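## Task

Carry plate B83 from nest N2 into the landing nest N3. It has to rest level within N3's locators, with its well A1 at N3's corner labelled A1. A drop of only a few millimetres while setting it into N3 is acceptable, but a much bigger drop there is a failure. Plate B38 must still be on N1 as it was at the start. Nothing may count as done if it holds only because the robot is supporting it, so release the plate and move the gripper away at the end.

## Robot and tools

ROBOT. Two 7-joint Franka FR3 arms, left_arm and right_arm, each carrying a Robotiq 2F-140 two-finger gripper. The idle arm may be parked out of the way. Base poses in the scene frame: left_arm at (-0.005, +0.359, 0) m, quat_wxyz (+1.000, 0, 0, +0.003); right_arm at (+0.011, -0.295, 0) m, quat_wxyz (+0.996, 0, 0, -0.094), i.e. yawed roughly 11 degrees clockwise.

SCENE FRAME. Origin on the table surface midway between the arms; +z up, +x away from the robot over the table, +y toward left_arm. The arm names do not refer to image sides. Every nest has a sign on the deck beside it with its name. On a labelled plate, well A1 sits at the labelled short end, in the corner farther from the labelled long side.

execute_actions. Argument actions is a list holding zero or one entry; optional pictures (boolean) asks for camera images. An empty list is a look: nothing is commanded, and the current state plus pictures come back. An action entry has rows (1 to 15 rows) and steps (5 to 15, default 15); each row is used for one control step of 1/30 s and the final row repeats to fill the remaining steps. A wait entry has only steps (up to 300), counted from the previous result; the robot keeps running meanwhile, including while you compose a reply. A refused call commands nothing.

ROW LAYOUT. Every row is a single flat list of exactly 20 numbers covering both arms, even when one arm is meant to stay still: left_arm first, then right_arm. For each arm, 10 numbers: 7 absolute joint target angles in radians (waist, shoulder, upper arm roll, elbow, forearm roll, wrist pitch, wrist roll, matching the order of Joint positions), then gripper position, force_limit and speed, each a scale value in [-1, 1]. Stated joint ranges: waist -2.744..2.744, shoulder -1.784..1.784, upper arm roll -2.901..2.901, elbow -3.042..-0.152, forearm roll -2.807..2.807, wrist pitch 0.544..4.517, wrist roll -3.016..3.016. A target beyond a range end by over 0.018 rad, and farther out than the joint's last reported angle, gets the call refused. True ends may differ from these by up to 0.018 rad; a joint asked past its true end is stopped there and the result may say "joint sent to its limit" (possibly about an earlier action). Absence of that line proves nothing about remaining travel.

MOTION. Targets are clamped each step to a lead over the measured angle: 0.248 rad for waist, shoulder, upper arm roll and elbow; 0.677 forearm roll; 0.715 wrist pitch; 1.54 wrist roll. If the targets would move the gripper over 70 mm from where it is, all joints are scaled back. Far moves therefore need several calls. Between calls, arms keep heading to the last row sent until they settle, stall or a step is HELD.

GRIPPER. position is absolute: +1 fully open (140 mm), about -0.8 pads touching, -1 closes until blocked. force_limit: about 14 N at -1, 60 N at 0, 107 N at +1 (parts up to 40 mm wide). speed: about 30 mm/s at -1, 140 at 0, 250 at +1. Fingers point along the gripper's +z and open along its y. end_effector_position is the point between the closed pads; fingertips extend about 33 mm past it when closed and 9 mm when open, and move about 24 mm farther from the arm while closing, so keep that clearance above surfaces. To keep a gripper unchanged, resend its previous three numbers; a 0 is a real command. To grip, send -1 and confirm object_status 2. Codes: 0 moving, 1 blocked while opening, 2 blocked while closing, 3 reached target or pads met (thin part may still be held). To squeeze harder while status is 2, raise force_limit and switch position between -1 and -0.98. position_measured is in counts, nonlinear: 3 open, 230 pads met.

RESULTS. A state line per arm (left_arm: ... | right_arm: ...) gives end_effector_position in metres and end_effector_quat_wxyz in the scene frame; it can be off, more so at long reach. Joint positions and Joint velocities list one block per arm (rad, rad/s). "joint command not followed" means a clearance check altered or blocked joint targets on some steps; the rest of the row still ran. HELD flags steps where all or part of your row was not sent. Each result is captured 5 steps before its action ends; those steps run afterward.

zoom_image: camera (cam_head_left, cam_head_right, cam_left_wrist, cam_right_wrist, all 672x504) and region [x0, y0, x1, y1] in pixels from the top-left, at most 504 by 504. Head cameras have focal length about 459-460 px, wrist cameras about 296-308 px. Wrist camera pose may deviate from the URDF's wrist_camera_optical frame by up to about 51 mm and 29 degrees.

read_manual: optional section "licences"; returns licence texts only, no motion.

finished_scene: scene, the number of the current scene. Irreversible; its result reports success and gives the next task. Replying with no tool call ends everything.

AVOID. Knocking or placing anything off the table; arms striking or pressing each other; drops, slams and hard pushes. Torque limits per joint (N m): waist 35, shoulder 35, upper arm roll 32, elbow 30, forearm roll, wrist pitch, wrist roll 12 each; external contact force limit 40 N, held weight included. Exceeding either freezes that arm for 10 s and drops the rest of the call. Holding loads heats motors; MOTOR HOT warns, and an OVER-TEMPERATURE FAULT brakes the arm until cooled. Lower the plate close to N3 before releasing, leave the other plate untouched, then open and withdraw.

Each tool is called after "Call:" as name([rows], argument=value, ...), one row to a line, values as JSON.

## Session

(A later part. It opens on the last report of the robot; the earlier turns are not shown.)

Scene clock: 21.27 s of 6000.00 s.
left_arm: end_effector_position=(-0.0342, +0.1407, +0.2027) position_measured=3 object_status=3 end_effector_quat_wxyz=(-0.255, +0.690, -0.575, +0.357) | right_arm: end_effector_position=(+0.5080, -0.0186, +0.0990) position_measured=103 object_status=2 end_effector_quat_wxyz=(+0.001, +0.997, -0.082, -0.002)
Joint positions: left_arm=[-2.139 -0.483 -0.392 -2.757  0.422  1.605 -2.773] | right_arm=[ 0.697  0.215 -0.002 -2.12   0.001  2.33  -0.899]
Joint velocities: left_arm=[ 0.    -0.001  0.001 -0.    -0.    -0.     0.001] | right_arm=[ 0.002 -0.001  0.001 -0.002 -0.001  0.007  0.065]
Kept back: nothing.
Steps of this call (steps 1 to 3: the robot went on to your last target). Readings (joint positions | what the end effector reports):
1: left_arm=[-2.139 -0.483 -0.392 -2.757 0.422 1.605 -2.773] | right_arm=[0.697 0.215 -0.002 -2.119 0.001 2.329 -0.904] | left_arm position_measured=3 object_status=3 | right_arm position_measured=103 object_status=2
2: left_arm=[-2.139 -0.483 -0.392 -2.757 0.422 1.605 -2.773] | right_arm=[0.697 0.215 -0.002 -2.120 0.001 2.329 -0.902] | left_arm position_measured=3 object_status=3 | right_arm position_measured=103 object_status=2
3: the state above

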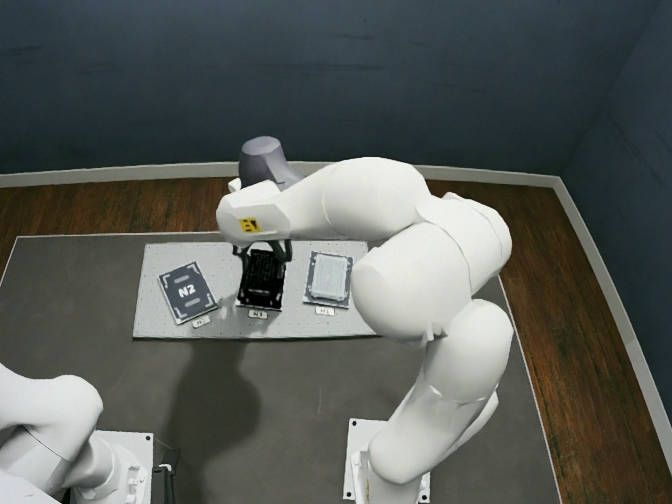

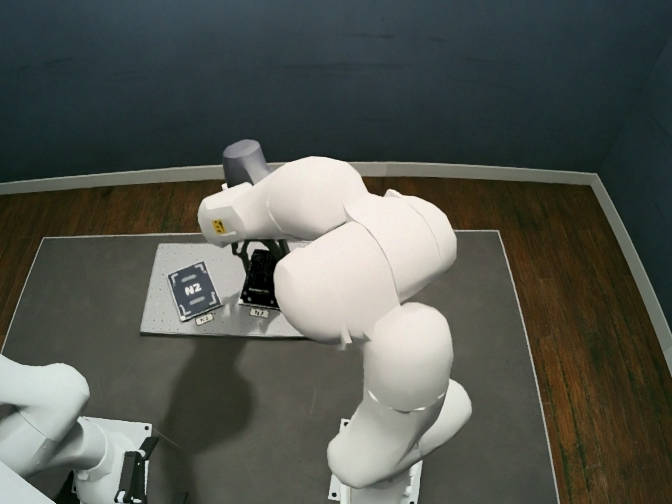

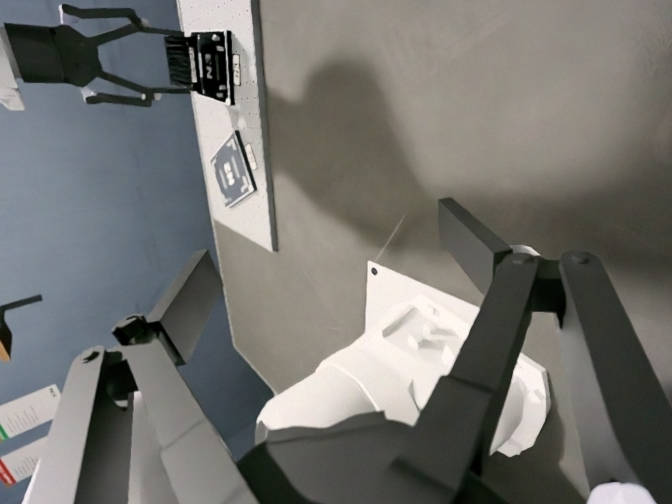

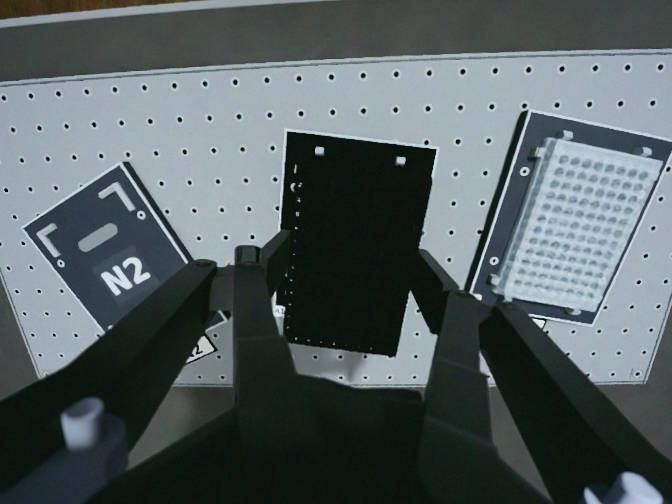

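Call:
execute_actions([
  {"rows": [[-2.14,-0.483,-0.391,-2.757,0.422,1.605,-2.773,1,0,0, 0.696,0.218,0,-2.12,0,2.345,-0.908,-1,-0.5,-0.4],[-2.14,-0.483,-0.391,-2.757,0.422,1.605,-2.773,1,0,0, 0.695,0.223,0,-2.12,0,2.353,-0.908,-1,-0.5,-0.4],[-2.14,-0.483,-0.391,-2.757,0.422,1.605,-2.773,1,0,0, 0.694,0.229,0,-2.12,0,2.361,-0.908,-1,-0.5,-0.4],[-2.14,-0.483,-0.391,-2.757,0.422,1.605,-2.773,1,0,0, 0.693,0.236,0,-2.12,0,2.369,-0.908,-1,-0.5,-0.4],[-2.14,-0.483,-0.391,-2.757,0.422,1.605,-2.773,1,0,0, 0.6925,0.243,0,-2.12,0,2.377,-0.908,-1,-0.5,-0.4],[-2.14,-0.483,-0.391,-2.757,0.422,1.605,-2.773,1,0,0, 0.6925,0.250,0,-2.1205,0,2.384,-0.908,-1,-0.5,-0.4],[-2.14,-0.483,-0.391,-2.757,0.422,1.605,-2.773,1,0,0, 0.6925,0.256,0,-2.1205,0,2.389,-0.908,-1,-0.5,-0.4],[-2.14,-0.483,-0.391,-2.757,0.422,1.605,-2.773,1,0,0, 0.6925,0.260,0,-2.121,0,2.390,-0.908,-1,-0.5,-0.4],[-2.14,-0.483,-0.391,-2.757,0.422,1.605,-2.773,1,0,0, 0.6925,0.2635,0,-2.121,0,2.390,-0.908,-1,-0.5,-0.4]], "steps": 15},
])

Call:
execute_actions([
  {"steps": 8},
], pictures=true)

Call:
zoom_image(camera="cam_right_wrist", region=[230, 100, 480, 380])

Scene clock: 22.93 s of 6000.00 s.
left_arm: end_effector_position=(-0.0342, +0.1407, +0.2027) position_measured=3 object_status=3 end_effector_quat_wxyz=(-0.255, +0.690, -0.575, +0.357) | right_arm: end_effector_position=(+0.5113, -0.0181, +0.0788) position_measured=103 object_status=2 end_effector_quat_wxyz=(+0.001, +0.996, -0.086, -0.002)
Joint positions: left_arm=[-2.139 -0.483 -0.392 -2.757  0.422  1.605 -2.773] | right_arm=[ 0.695  0.257 -0.002 -2.12   0.001  2.372 -0.894]
Joint velocities: left_arm=[ 0.    -0.001 -0.     0.    -0.     0.     0.   ] | right_arm=[-0.003  0.124 -0.    -0.019  0.001  0.08  -0.023]
Steps of this call (steps 1 to 30: the robot went on to your last target; steps 31 to 40: nothing new was sent; steps 41 to 50: the first 10 steps of this action). Readings (joint positions | what the end effector reports):
41: left_arm=[-2.139 -0.483 -0.392 -2.757 0.422 1.605 -2.773] | right_arm=[0.697 0.215 -0.002 -2.120 0.001 2.333 -0.882] | left_arm position_measured=3 object_status=3 | right_arm position_measured=103 object_status=2
42: left_arm=[-2.139 -0.483 -0.392 -2.757 0.422 1.605 -2.773] | right_arm=[0.697 0.216 -0.002 -2.120 0.001 2.336 -0.884] | left_arm position_measured=3 object_status=3 | right_arm position_measured=103 object_status=2
44: left_arm=[-2.139 -0.483 -0.392 -2.757 0.422 1.605 -2.773] | right_arm=[0.697 0.222 -0.002 -2.120 0.001 2.345 -0.887] | left_arm position_measured=3 object_status=3 | right_arm position_measured=103 object_status=2
48: left_arm=[-2.139 -0.483 -0.392 -2.757 0.422 1.605 -2.773] | right_arm=[0.695 0.246 -0.002 -2.120 0.001 2.366 -0.892] | left_arm position_measured=3 object_status=3 | right_arm position_measured=103 object_status=2
50: the state above

Scene clock: 23.20 s of 6000.00 s.
left_arm: end_effector_position=(-0.0342, +0.1407, +0.2027) position_measured=3 object_status=3 end_effector_quat_wxyz=(-0.255, +0.690, -0.575, +0.357) | right_arm: end_effector_position=(+0.5125, -0.0175, +0.0754) position_measured=103 object_status=2 end_effector_quat_wxyz=(+0.000, +0.996, -0.084, -0.001)
Joint positions: left_arm=[-2.139 -0.483 -0.392 -2.757  0.422  1.605 -2.773] | right_arm=[ 0.695  0.263 -0.002 -2.121  0.001  2.384 -0.898]
Joint velocities: left_arm=[ 0.    -0.    -0.001 -0.001 -0.001  0.001 -0.001] | right_arm=[-0.    -0.     0.001 -0.    -0.002  0.02  -0.009]
Kept back: nothing.
Steps of this call (steps 1 to 5: the last 5 steps of your previous action; steps 6 to 8: the robot went on to your last target). Readings (joint positions | what the end effector reports):
1: left_arm=[-2.139 -0.483 -0.392 -2.757 0.422 1.605 -2.773] | right_arm=[0.695 0.260 -0.002 -2.121 0.001 2.375 -0.895] | left_arm position_measured=3 object_status=3 | right_arm position_measured=103 object_status=2
2: left_arm=[-2.139 -0.483 -0.392 -2.757 0.422 1.605 -2.773] | right_arm=[0.695 0.262 -0.002 -2.121 0.001 2.377 -0.895] | left_arm position_measured=3 object_status=3 | right_arm position_measured=103 object_status=2
4: left_arm=[-2.139 -0.483 -0.392 -2.757 0.422 1.605 -2.773] | right_arm=[0.695 0.263 -0.002 -2.121 0.001 2.380 -0.897] | left_arm position_measured=3 object_status=3 | right_arm position_measured=103 object_status=2
8: the state above

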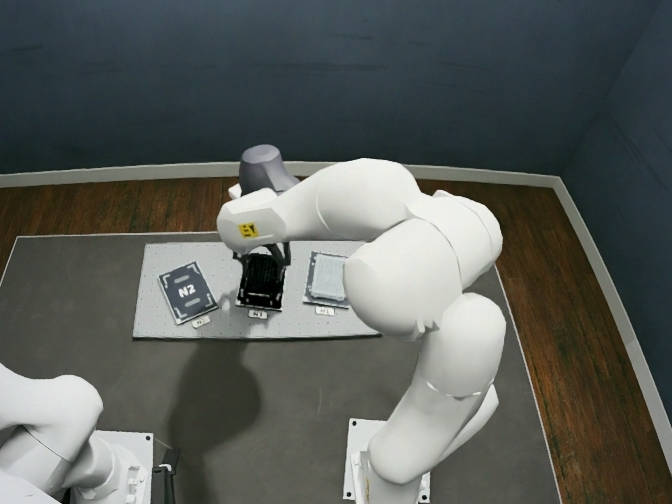

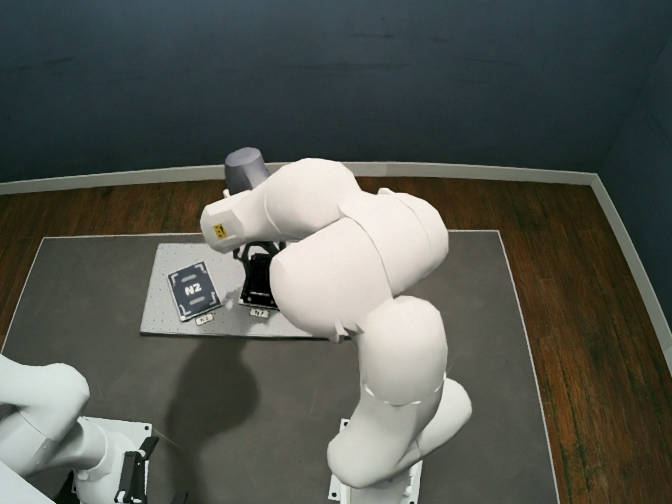

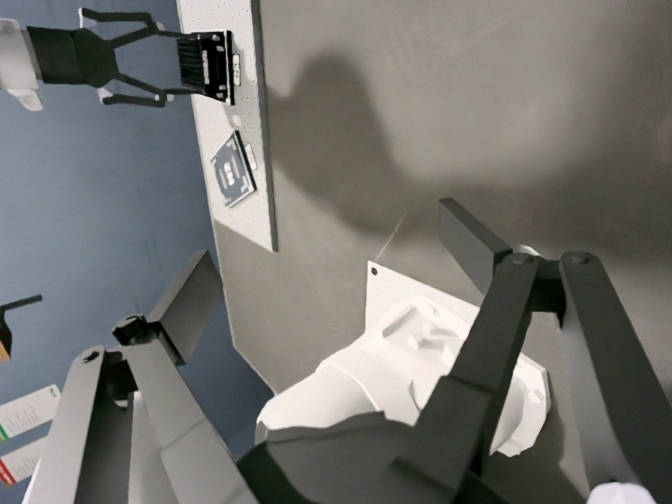

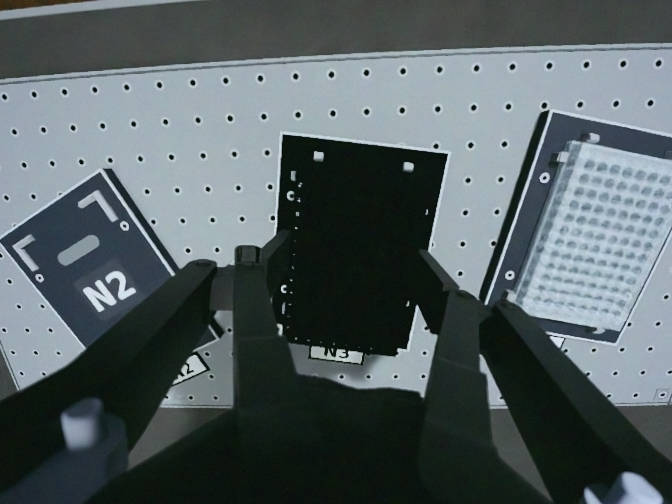

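Region (230, 100, 480, 380) of cam_right_wrist's 672x504 image, scaled by 1.800, with more detail than that image has; it fills the left 450 columns of this view, and the rest is white.

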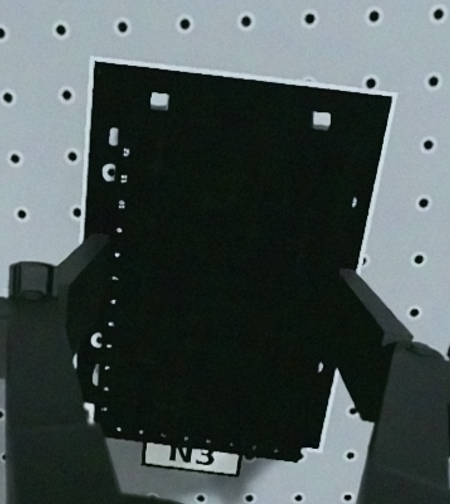

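Call:
zoom_image(camera="cam_right_wrist", region=[270, 125, 460, 235])

Call:
zoom_image(camera="cam_right_wrist", region=[260, 270, 450, 380])

Call:
zoom_image(camera="cam_left_wrist", region=[150, 10, 270, 120])

Region (270, 125, 460, 235) of cam_right_wrist's 672x504 image, scaled by 2.653, with more detail than that image has; it fills the top 292 rows of this view, and the rest is white.

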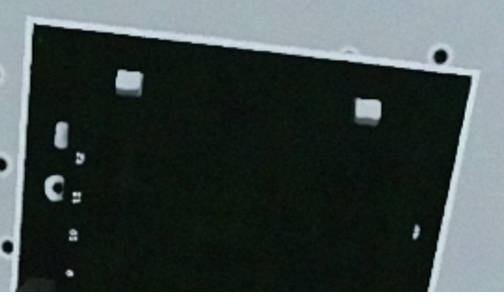

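Region (260, 270, 450, 380) of cam_right_wrist's 672x504 image, scaled by 2.653, with more detail than that image has; it fills the top 292 rows of this view, and the rest is white.

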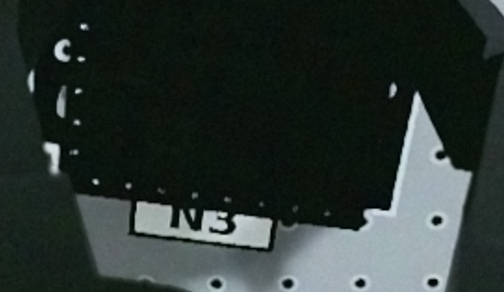

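Region (150, 10, 270, 120) of cam_left_wrist's 672x504 image, scaled by 4.200, with more detail than that image has; it fills the top 462 rows of this view, and the rest is white.

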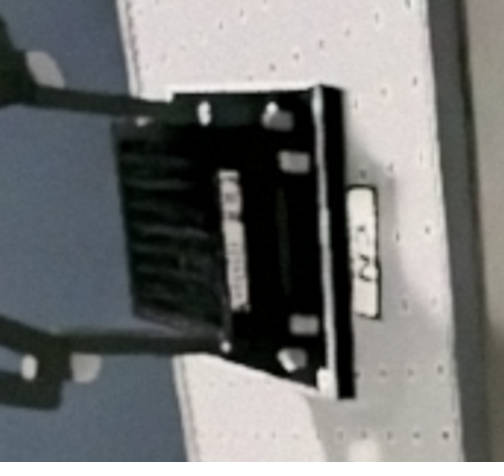

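Call:
execute_actions([
  {"rows": [[-2.14,-0.483,-0.391,-2.757,0.422,1.605,-2.773,1,0,0, 0.6925,0.266,0,-2.121,0,2.397,-0.908,-1,-0.5,-0.4],[-2.14,-0.483,-0.391,-2.757,0.422,1.605,-2.773,1,0,0, 0.6925,0.269,0,-2.1213,0,2.402,-0.908,-1,-0.5,-0.4],[-2.14,-0.483,-0.391,-2.757,0.422,1.605,-2.773,1,0,0, 0.6925,0.273,0,-2.1216,0,2.407,-0.908,-1,-0.5,-0.4],[-2.14,-0.483,-0.391,-2.757,0.422,1.605,-2.773,1,0,0, 0.6925,0.277,0,-2.1219,0,2.411,-0.908,-1,-0.5,-0.4],[-2.14,-0.483,-0.391,-2.757,0.422,1.605,-2.773,1,0,0, 0.6925,0.281,0,-2.1222,0,2.413,-0.908,-1,-0.5,-0.4],[-2.14,-0.483,-0.391,-2.757,0.422,1.605,-2.773,1,0,0, 0.6925,0.2852,0,-2.1224,0,2.413,-0.908,-1,-0.5,-0.4]], "steps": 15},
])

Call:
execute_actions([
  {"steps": 8},
], pictures=true)

Call:
zoom_image(camera="cam_right_wrist", region=[250, 110, 480, 380])

Call:
zoom_image(camera="cam_left_wrist", region=[150, 10, 270, 120])

Scene clock: 25.47 s of 6000.00 s.
left_arm: end_effector_position=(-0.0342, +0.1407, +0.2027) position_measured=3 object_status=3 end_effector_quat_wxyz=(-0.255, +0.690, -0.575, +0.357) | right_arm: end_effector_position=(+0.5134, -0.0170, +0.0652) position_measured=103 object_status=2 end_effector_quat_wxyz=(+0.000, +0.997, -0.082, -0.000)
Joint positions: left_arm=[-2.139 -0.483 -0.392 -2.757  0.422  1.605 -2.773] | right_arm=[ 0.695  0.284 -0.002 -2.122  0.001  2.405 -0.901]
Joint velocities: left_arm=[ 0.001  0.001  0.001  0.002 -0.001 -0.     0.002] | right_arm=[-0.001  0.027  0.001 -0.002  0.001  0.024  0.001]
Steps of this call (steps 1 to 30: the robot went on to your last target; steps 31 to 58: nothing new was sent; steps 59 to 68: the first 10 steps of this action). Readings (joint positions | what the end effector reports):
59: left_arm=[-2.139 -0.483 -0.392 -2.757 0.422 1.605 -2.773] | right_arm=[0.695 0.264 -0.002 -2.121 0.001 2.388 -0.901] | left_arm position_measured=3 object_status=3 | right_arm position_measured=103 object_status=2
60: left_arm=[-2.139 -0.483 -0.392 -2.757 0.422 1.605 -2.773] | right_arm=[0.695 0.264 -0.002 -2.121 0.001 2.390 -0.901] | left_arm position_measured=3 object_status=3 | right_arm position_measured=103 object_status=2
62: left_arm=[-2.139 -0.483 -0.392 -2.757 0.422 1.605 -2.773] | right_arm=[0.695 0.268 -0.002 -2.121 0.001 2.395 -0.901] | left_arm position_measured=3 object_status=3 | right_arm position_measured=103 object_status=2
66: left_arm=[-2.139 -0.483 -0.392 -2.757 0.422 1.605 -2.773] | right_arm=[0.695 0.281 -0.002 -2.122 0.001 2.403 -0.901] | left_arm position_measured=3 object_status=3 | right_arm position_measured=103 object_status=2
68: the state above

Scene clock: 25.73 s of 6000.00 s.
left_arm: end_effector_position=(-0.0342, +0.1407, +0.2027) position_measured=3 object_status=3 end_effector_quat_wxyz=(-0.255, +0.690, -0.575, +0.357) | right_arm: end_effector_position=(+0.5143, -0.0165, +0.0651) position_measured=103 object_status=2 end_effector_quat_wxyz=(-0.001, +0.997, -0.082, +0.001)
Joint positions: left_arm=[-2.139 -0.483 -0.392 -2.757  0.422  1.605 -2.773] | right_arm=[ 0.695  0.285 -0.002 -2.122  0.001  2.409 -0.901]
Joint velocities: left_arm=[ 0.     0.     0.002 -0.001 -0.    -0.001 -0.001] | right_arm=[-0.001 -0.     0.001  0.     0.     0.006  0.001]
Kept back: nothing.
Steps of this call (steps 1 to 5: the last 5 steps of your previous action; steps 6 to 8: the robot went on to your last target). Readings (joint positions | what the end effector reports):
1: left_arm=[-2.139 -0.483 -0.392 -2.757 0.422 1.605 -2.773] | right_arm=[0.695 0.285 -0.002 -2.122 0.001 2.406 -0.901] | left_arm position_measured=3 object_status=3 | right_arm position_measured=103 object_status=2
2: left_arm=[-2.139 -0.483 -0.392 -2.757 0.422 1.605 -2.773] | right_arm=[0.695 0.285 -0.002 -2.122 0.001 2.407 -0.901] | left_arm position_measured=3 object_status=3 | right_arm position_measured=103 object_status=2
4: left_arm=[-2.139 -0.483 -0.392 -2.757 0.422 1.605 -2.773] | right_arm=[0.695 0.285 -0.002 -2.122 0.001 2.408 -0.901] | left_arm position_measured=3 object_status=3 | right_arm position_measured=103 object_status=2
8: the state above

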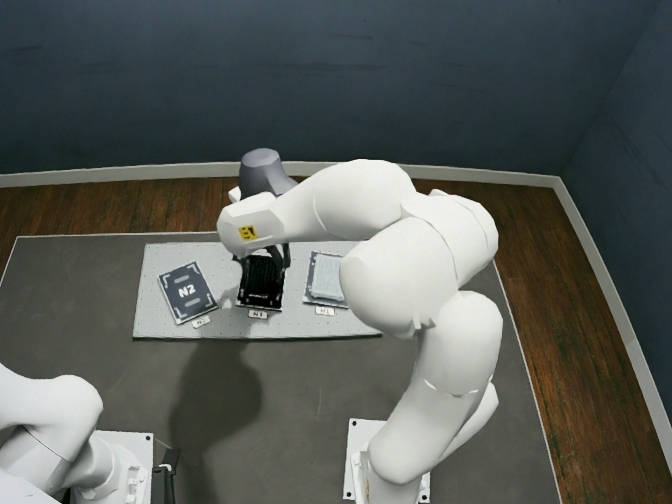

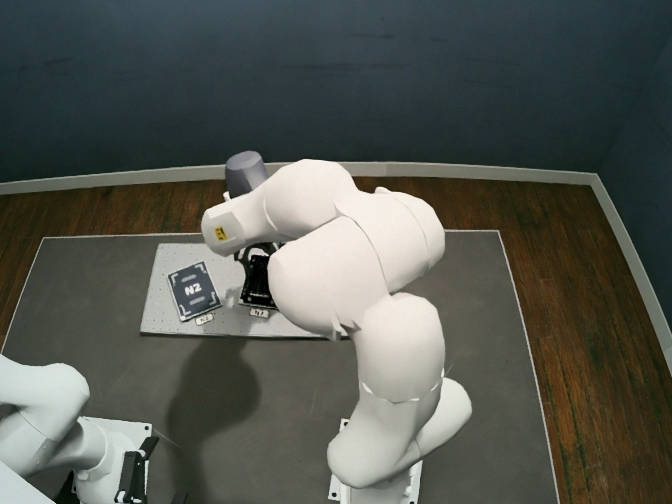

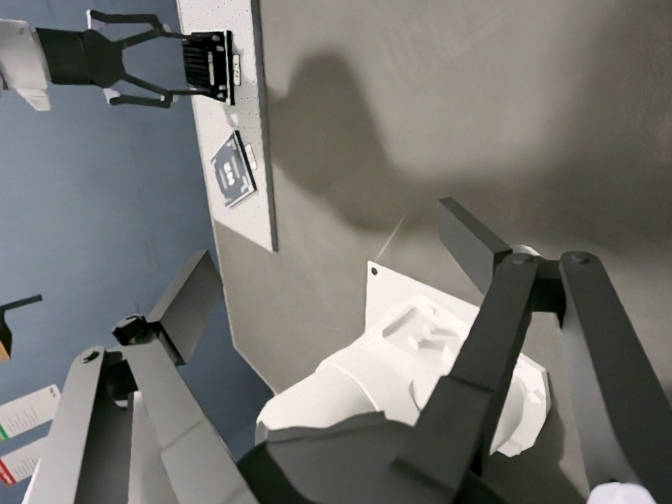

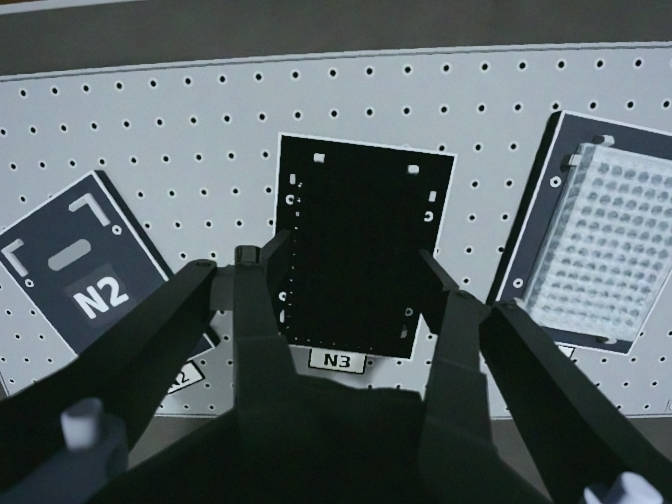

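Region (250, 110, 480, 380) of cam_right_wrist's 672x504 image, scaled by 1.867, with more detail than that image has; it fills the left 429 columns of this view, and the rest is white.

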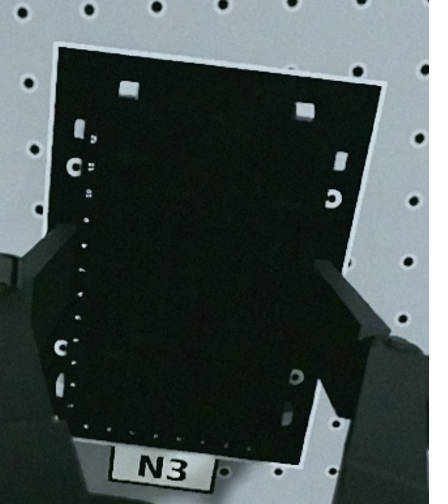

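Region (150, 10, 270, 120) of cam_left_wrist's 672x504 image, scaled by 4.200, with more detail than that image has; it fills the top 462 rows of this view, and the rest is white.

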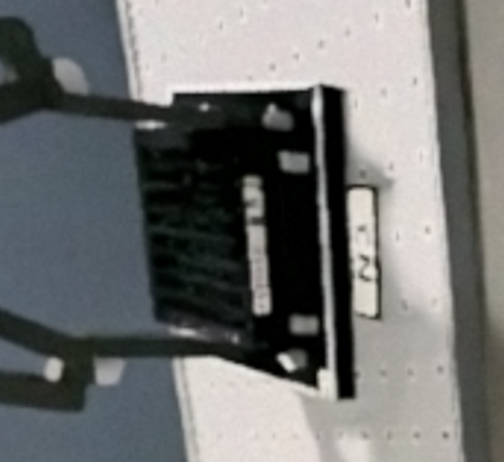

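Call:
execute_actions([
  {"rows": [[-2.14,-0.483,-0.391,-2.757,0.422,1.605,-2.773,1,0,0, 0.691,0.285,0,-2.1245,0,2.416,-0.918,-1,-0.5,-0.4],[-2.14,-0.483,-0.391,-2.757,0.422,1.605,-2.773,1,0,0, 0.691,0.286,0,-2.125,0,2.419,-0.918,-1,-0.5,-0.4],[-2.14,-0.483,-0.391,-2.757,0.422,1.605,-2.773,1,0,0, 0.691,0.287,0,-2.1255,0,2.422,-0.918,-1,-0.5,-0.4],[-2.14,-0.483,-0.391,-2.757,0.422,1.605,-2.773,1,0,0, 0.691,0.2885,0,-2.126,0,2.425,-0.918,-1,-0.5,-0.4],[-2.14,-0.483,-0.391,-2.757,0.422,1.605,-2.773,1,0,0, 0.691,0.290,0,-2.1265,0,2.427,-0.918,-1,-0.5,-0.4],[-2.14,-0.483,-0.391,-2.757,0.422,1.605,-2.773,1,0,0, 0.691,0.292,0,-2.127,0,2.429,-0.918,-1,-0.5,-0.4],[-2.14,-0.483,-0.391,-2.757,0.422,1.605,-2.773,1,0,0, 0.691,0.294,0,-2.1275,0,2.4305,-0.918,-1,-0.5,-0.4],[-2.14,-0.483,-0.391,-2.757,0.422,1.605,-2.773,1,0,0, 0.691,0.296,0,-2.128,0,2.4315,-0.918,-1,-0.5,-0.4],[-2.14,-0.483,-0.391,-2.757,0.422,1.605,-2.773,1,0,0, 0.691,0.2976,0,-2.1285,0,2.4315,-0.918,-1,-0.5,-0.4]], "steps": 15},
])

Call:
execute_actions([
  {"steps": 8},
], pictures=true)

Call:
zoom_image(camera="cam_right_wrist", region=[250, 110, 480, 380])

Call:
zoom_image(camera="cam_left_wrist", region=[150, 10, 270, 120])

Scene clock: 26.93 s of 6000.00 s.
left_arm: end_effector_position=(-0.0342, +0.1407, +0.2027) position_measured=3 object_status=3 end_effector_quat_wxyz=(-0.255, +0.690, -0.575, +0.357) | right_arm: end_effector_position=(+0.5150, -0.0170, +0.0610) position_measured=103 object_status=2 end_effector_quat_wxyz=(-0.001, +0.997, -0.080, +0.002)
Joint positions: left_arm=[-2.139 -0.483 -0.392 -2.757  0.422  1.605 -2.773] | right_arm=[ 0.694  0.291 -0.002 -2.126  0.001  2.422 -0.908]
Joint velocities: left_arm=[-0.001  0.    -0.     0.001 -0.     0.    -0.   ] | right_arm=[-0.003  0.005  0.    -0.004  0.     0.015 -0.017]
Steps of this call (steps 1 to 15: the robot went on to your last target; steps 16 to 26: nothing new was sent; steps 27 to 36: the first 10 steps of this action). Readings (joint positions | what the end effector reports):
27: left_arm=[-2.139 -0.483 -0.392 -2.757 0.422 1.605 -2.773] | right_arm=[0.695 0.285 -0.002 -2.122 0.001 2.411 -0.902] | left_arm position_measured=3 object_status=3 | right_arm position_measured=103 object_status=2
28: left_arm=[-2.139 -0.483 -0.392 -2.757 0.422 1.605 -2.773] | right_arm=[0.694 0.285 -0.002 -2.123 0.001 2.411 -0.903] | left_arm position_measured=3 object_status=3 | right_arm position_measured=103 object_status=2
30: left_arm=[-2.139 -0.483 -0.392 -2.757 0.422 1.605 -2.773] | right_arm=[0.694 0.285 -0.002 -2.124 0.001 2.414 -0.905] | left_arm position_measured=3 object_status=3 | right_arm position_measured=103 object_status=2
34: left_arm=[-2.139 -0.483 -0.392 -2.757 0.422 1.605 -2.773] | right_arm=[0.694 0.290 -0.002 -2.125 0.001 2.421 -0.907] | left_arm position_measured=3 object_status=3 | right_arm position_measured=103 object_status=2
36: the state above

Scene clock: 27.20 s of 6000.00 s.
left_arm: end_effector_position=(-0.0342, +0.1407, +0.2027) position_measured=3 object_status=3 end_effector_quat_wxyz=(-0.255, +0.690, -0.575, +0.357) | right_arm: end_effector_position=(+0.5147, -0.0173, +0.0602) position_measured=103 object_status=2 end_effector_quat_wxyz=(-0.001, +0.997, -0.078, +0.002)
Joint positions: left_arm=[-2.139 -0.483 -0.392 -2.757  0.422  1.605 -2.773] | right_arm=[ 0.693  0.292 -0.002 -2.127  0.001  2.424 -0.911]
Joint velocities: left_arm=[-0.     0.001  0.001 -0.001 -0.    -0.001  0.   ] | right_arm=[-0.002 -0.001 -0.001 -0.002 -0.001  0.001 -0.002]
Kept back: nothing.
Steps of this call (steps 1 to 5: the last 5 steps of your previous action; steps 6 to 8: the robot went on to your last target). Readings (joint positions | what the end effector reports):
1: left_arm=[-2.139 -0.483 -0.392 -2.757 0.422 1.605 -2.773] | right_arm=[0.694 0.291 -0.002 -2.126 0.001 2.422 -0.909] | left_arm position_measured=3 object_status=3 | right_arm position_measured=103 object_status=2
2: left_arm=[-2.139 -0.483 -0.392 -2.757 0.422 1.605 -2.773] | right_arm=[0.694 0.291 -0.002 -2.126 0.001 2.423 -0.909] | left_arm position_measured=3 object_status=3 | right_arm position_measured=103 object_status=2
4: left_arm=[-2.139 -0.483 -0.392 -2.757 0.422 1.605 -2.773] | right_arm=[0.693 0.292 -0.002 -2.127 0.001 2.423 -0.910] | left_arm position_measured=3 object_status=3 | right_arm position_measured=103 object_status=2
8: the state above

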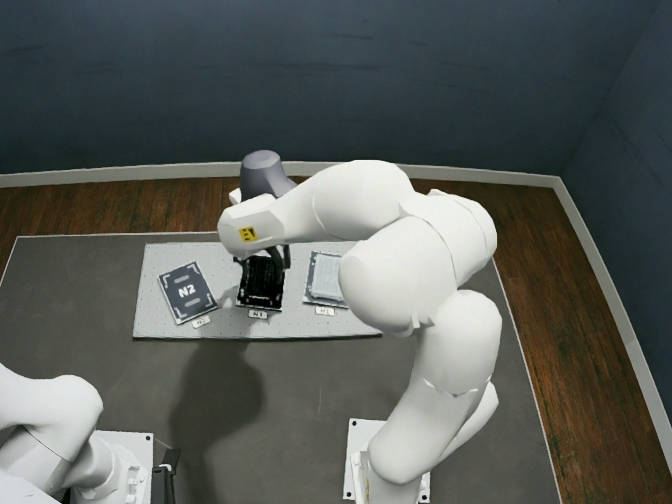

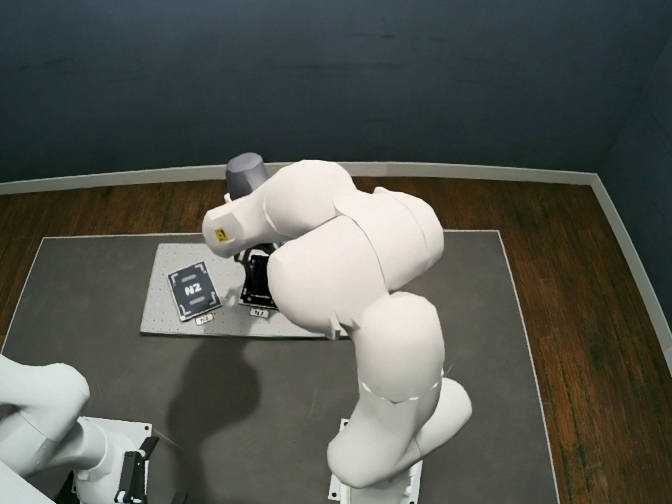

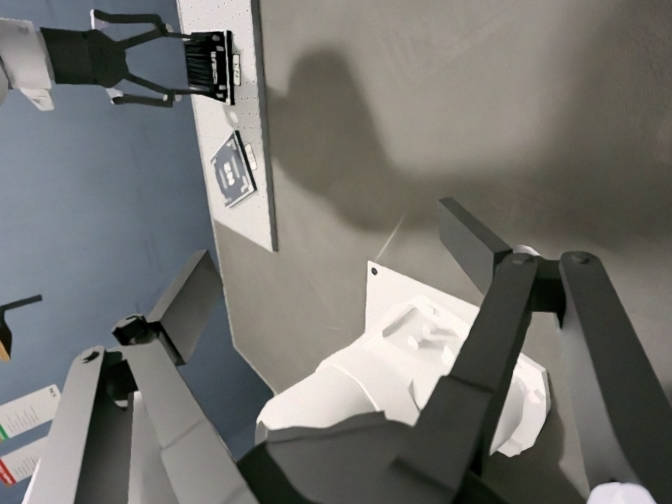

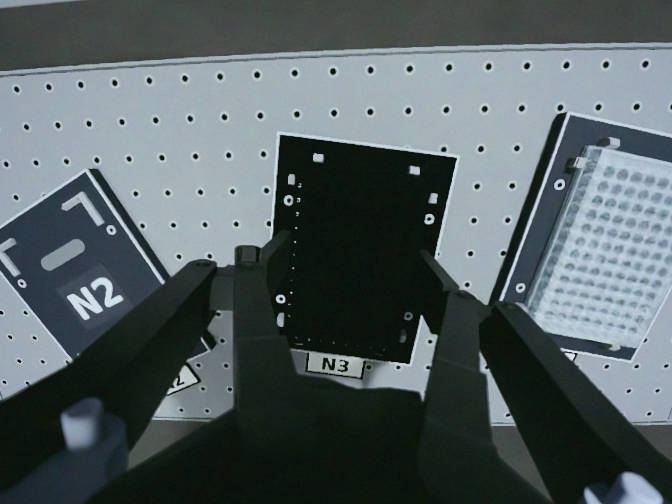

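Region (250, 110, 480, 380) of cam_right_wrist's 672x504 image, scaled by 1.867, with more detail than that image has; it fills the left 429 columns of this view, and the rest is white.

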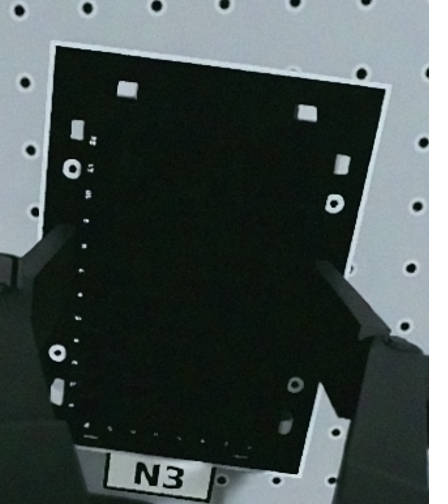

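Region (150, 10, 270, 120) of cam_left_wrist's 672x504 image, scaled by 4.200, with more detail than that image has; it fills the top 462 rows of this view, and the rest is white.

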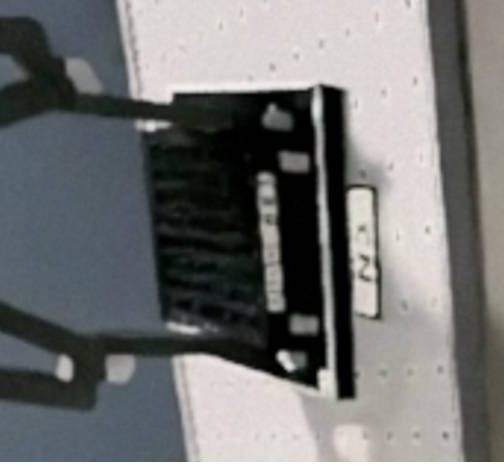

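Call:
zoom_image(camera="cam_head_left", region=[225, 250, 305, 325])

Call:
zoom_image(camera="cam_right_wrist", region=[270, 300, 430, 380])

Call:
zoom_image(camera="cam_right_wrist", region=[270, 130, 460, 225])

Region (225, 250, 305, 325) of cam_head_left's 672x504 image, scaled by 6.300, with more detail than that image has; it fills the top 472 rows of this view, and the rest is white.

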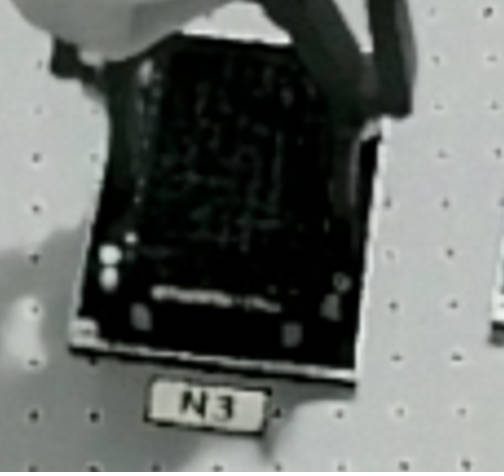

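Region (270, 300, 430, 380) of cam_right_wrist's 672x504 image, scaled by 3.150, with more detail than that image has.

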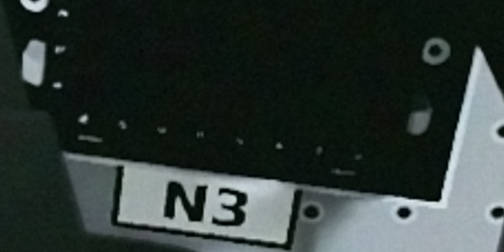

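Region (270, 130, 460, 225) of cam_right_wrist's 672x504 image, scaled by 2.653, with more detail than that image has.

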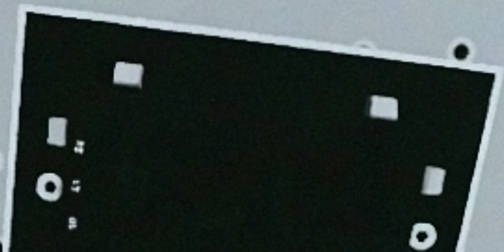

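Call:
execute_actions([
  {"rows": [[-2.14,-0.483,-0.391,-2.757,0.422,1.605,-2.773,1,0,0, 0.691,0.290,0,-2.128,0,2.426,-0.918,-1,-0.5,-0.4],[-2.14,-0.483,-0.391,-2.757,0.422,1.605,-2.773,1,0,0, 0.691,0.288,0,-2.130,0,2.426,-0.918,-1,-0.5,-0.4],[-2.14,-0.483,-0.391,-2.757,0.422,1.605,-2.773,1,0,0, 0.691,0.286,0,-2.132,0,2.426,-0.918,-1,-0.5,-0.4],[-2.14,-0.483,-0.391,-2.757,0.422,1.605,-2.773,1,0,0, 0.691,0.284,0,-2.1335,0,2.426,-0.918,-1,-0.5,-0.4]], "steps": 14},
], pictures=true)

Call:
zoom_image(camera="cam_right_wrist", region=[250, 110, 480, 380])

Scene clock: 30.73 s of 6000.00 s.
left_arm: end_effector_position=(-0.0342, +0.1407, +0.2027) position_measured=3 object_status=3 end_effector_quat_wxyz=(-0.255, +0.690, -0.575, +0.357) | right_arm: end_effector_position=(+0.5139, -0.0177, +0.0618) position_measured=103 object_status=2 end_effector_quat_wxyz=(-0.002, +0.997, -0.078, +0.002)
Joint positions: left_arm=[-2.139 -0.483 -0.392 -2.757  0.422  1.605 -2.773] | right_arm=[ 0.693  0.286 -0.001 -2.132  0.001  2.424 -0.912]
Joint velocities: left_arm=[-0.001 -0.     0.    -0.    -0.    -0.    -0.002] | right_arm=[-0.    -0.002  0.001 -0.004  0.001 -0.    -0.001]
Steps of this call (steps 1 to 15: the robot went on to your last target; steps 16 to 90: nothing new was sent; then 0.23 s passed at rest; steps 91 to 99: the first 9 steps of this action). Readings (joint positions | what the end effector reports):
91: left_arm=[-2.139 -0.483 -0.392 -2.757 0.422 1.605 -2.773] | right_arm=[0.693 0.292 -0.002 -2.127 0.001 2.424 -0.912] | left_arm position_measured=3 object_status=3 | right_arm position_measured=103 object_status=2
92: left_arm=[-2.139 -0.483 -0.392 -2.757 0.422 1.605 -2.773] | right_arm=[0.693 0.291 -0.002 -2.128 0.001 2.424 -0.912] | left_arm position_measured=3 object_status=3 | right_arm position_measured=103 object_status=2
94: left_arm=[-2.139 -0.483 -0.392 -2.757 0.422 1.605 -2.773] | right_arm=[0.693 0.288 -0.001 -2.130 0.001 2.424 -0.912] | left_arm position_measured=3 object_status=3 | right_arm position_measured=103 object_status=2
98: left_arm=[-2.139 -0.483 -0.392 -2.757 0.422 1.605 -2.773] | right_arm=[0.693 0.286 -0.001 -2.132 0.001 2.424 -0.912] | left_arm position_measured=3 object_status=3 | right_arm position_measured=103 object_status=2
99: the state above

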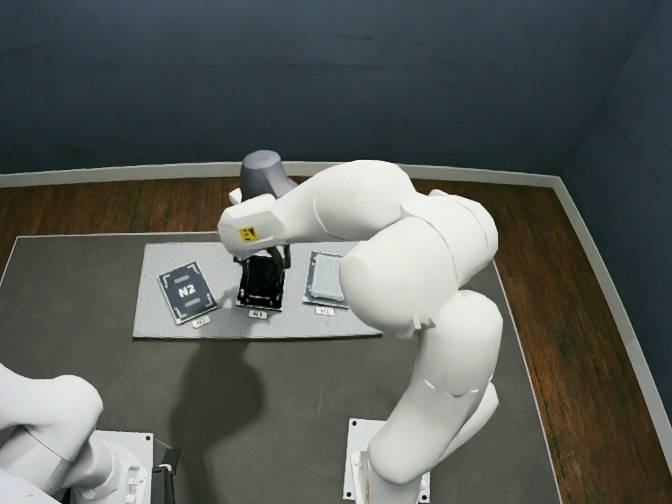

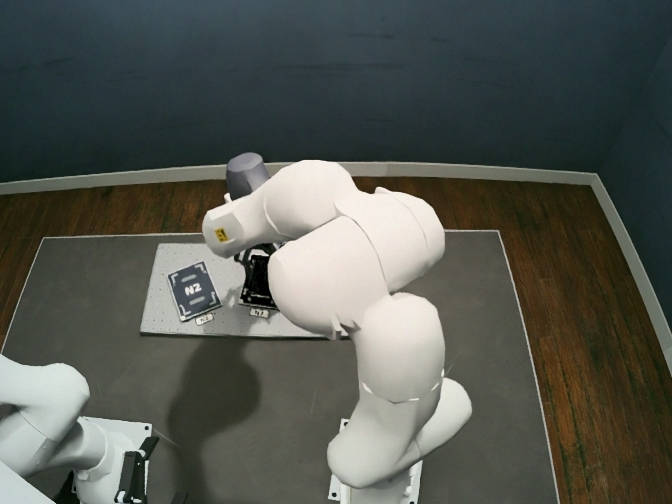

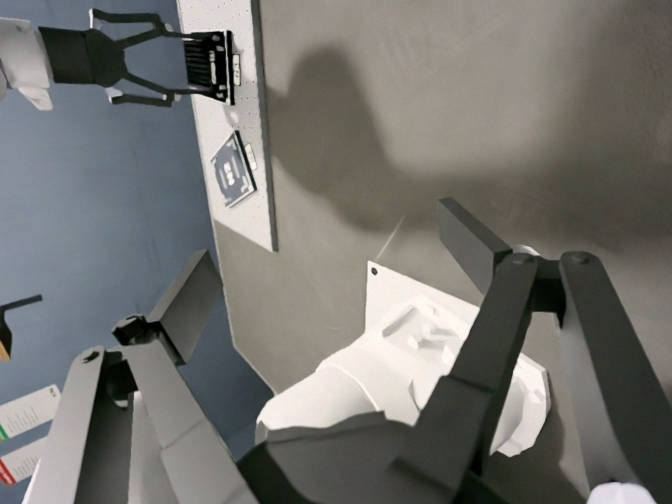

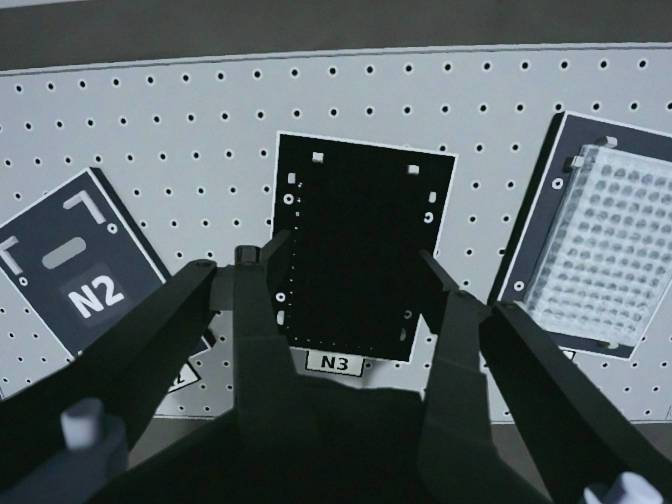

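Region (250, 110, 480, 380) of cam_right_wrist's 672x504 image, scaled by 1.867, with more detail than that image has; it fills the left 429 columns of this view, and the rest is white.

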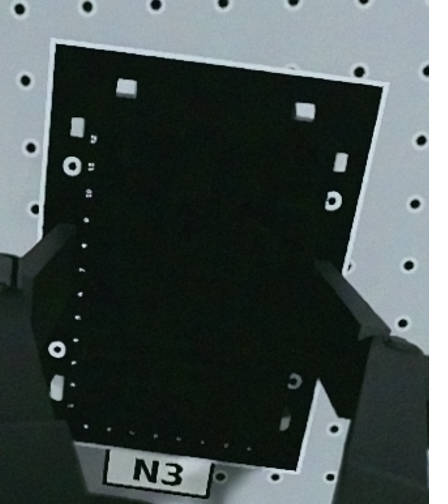

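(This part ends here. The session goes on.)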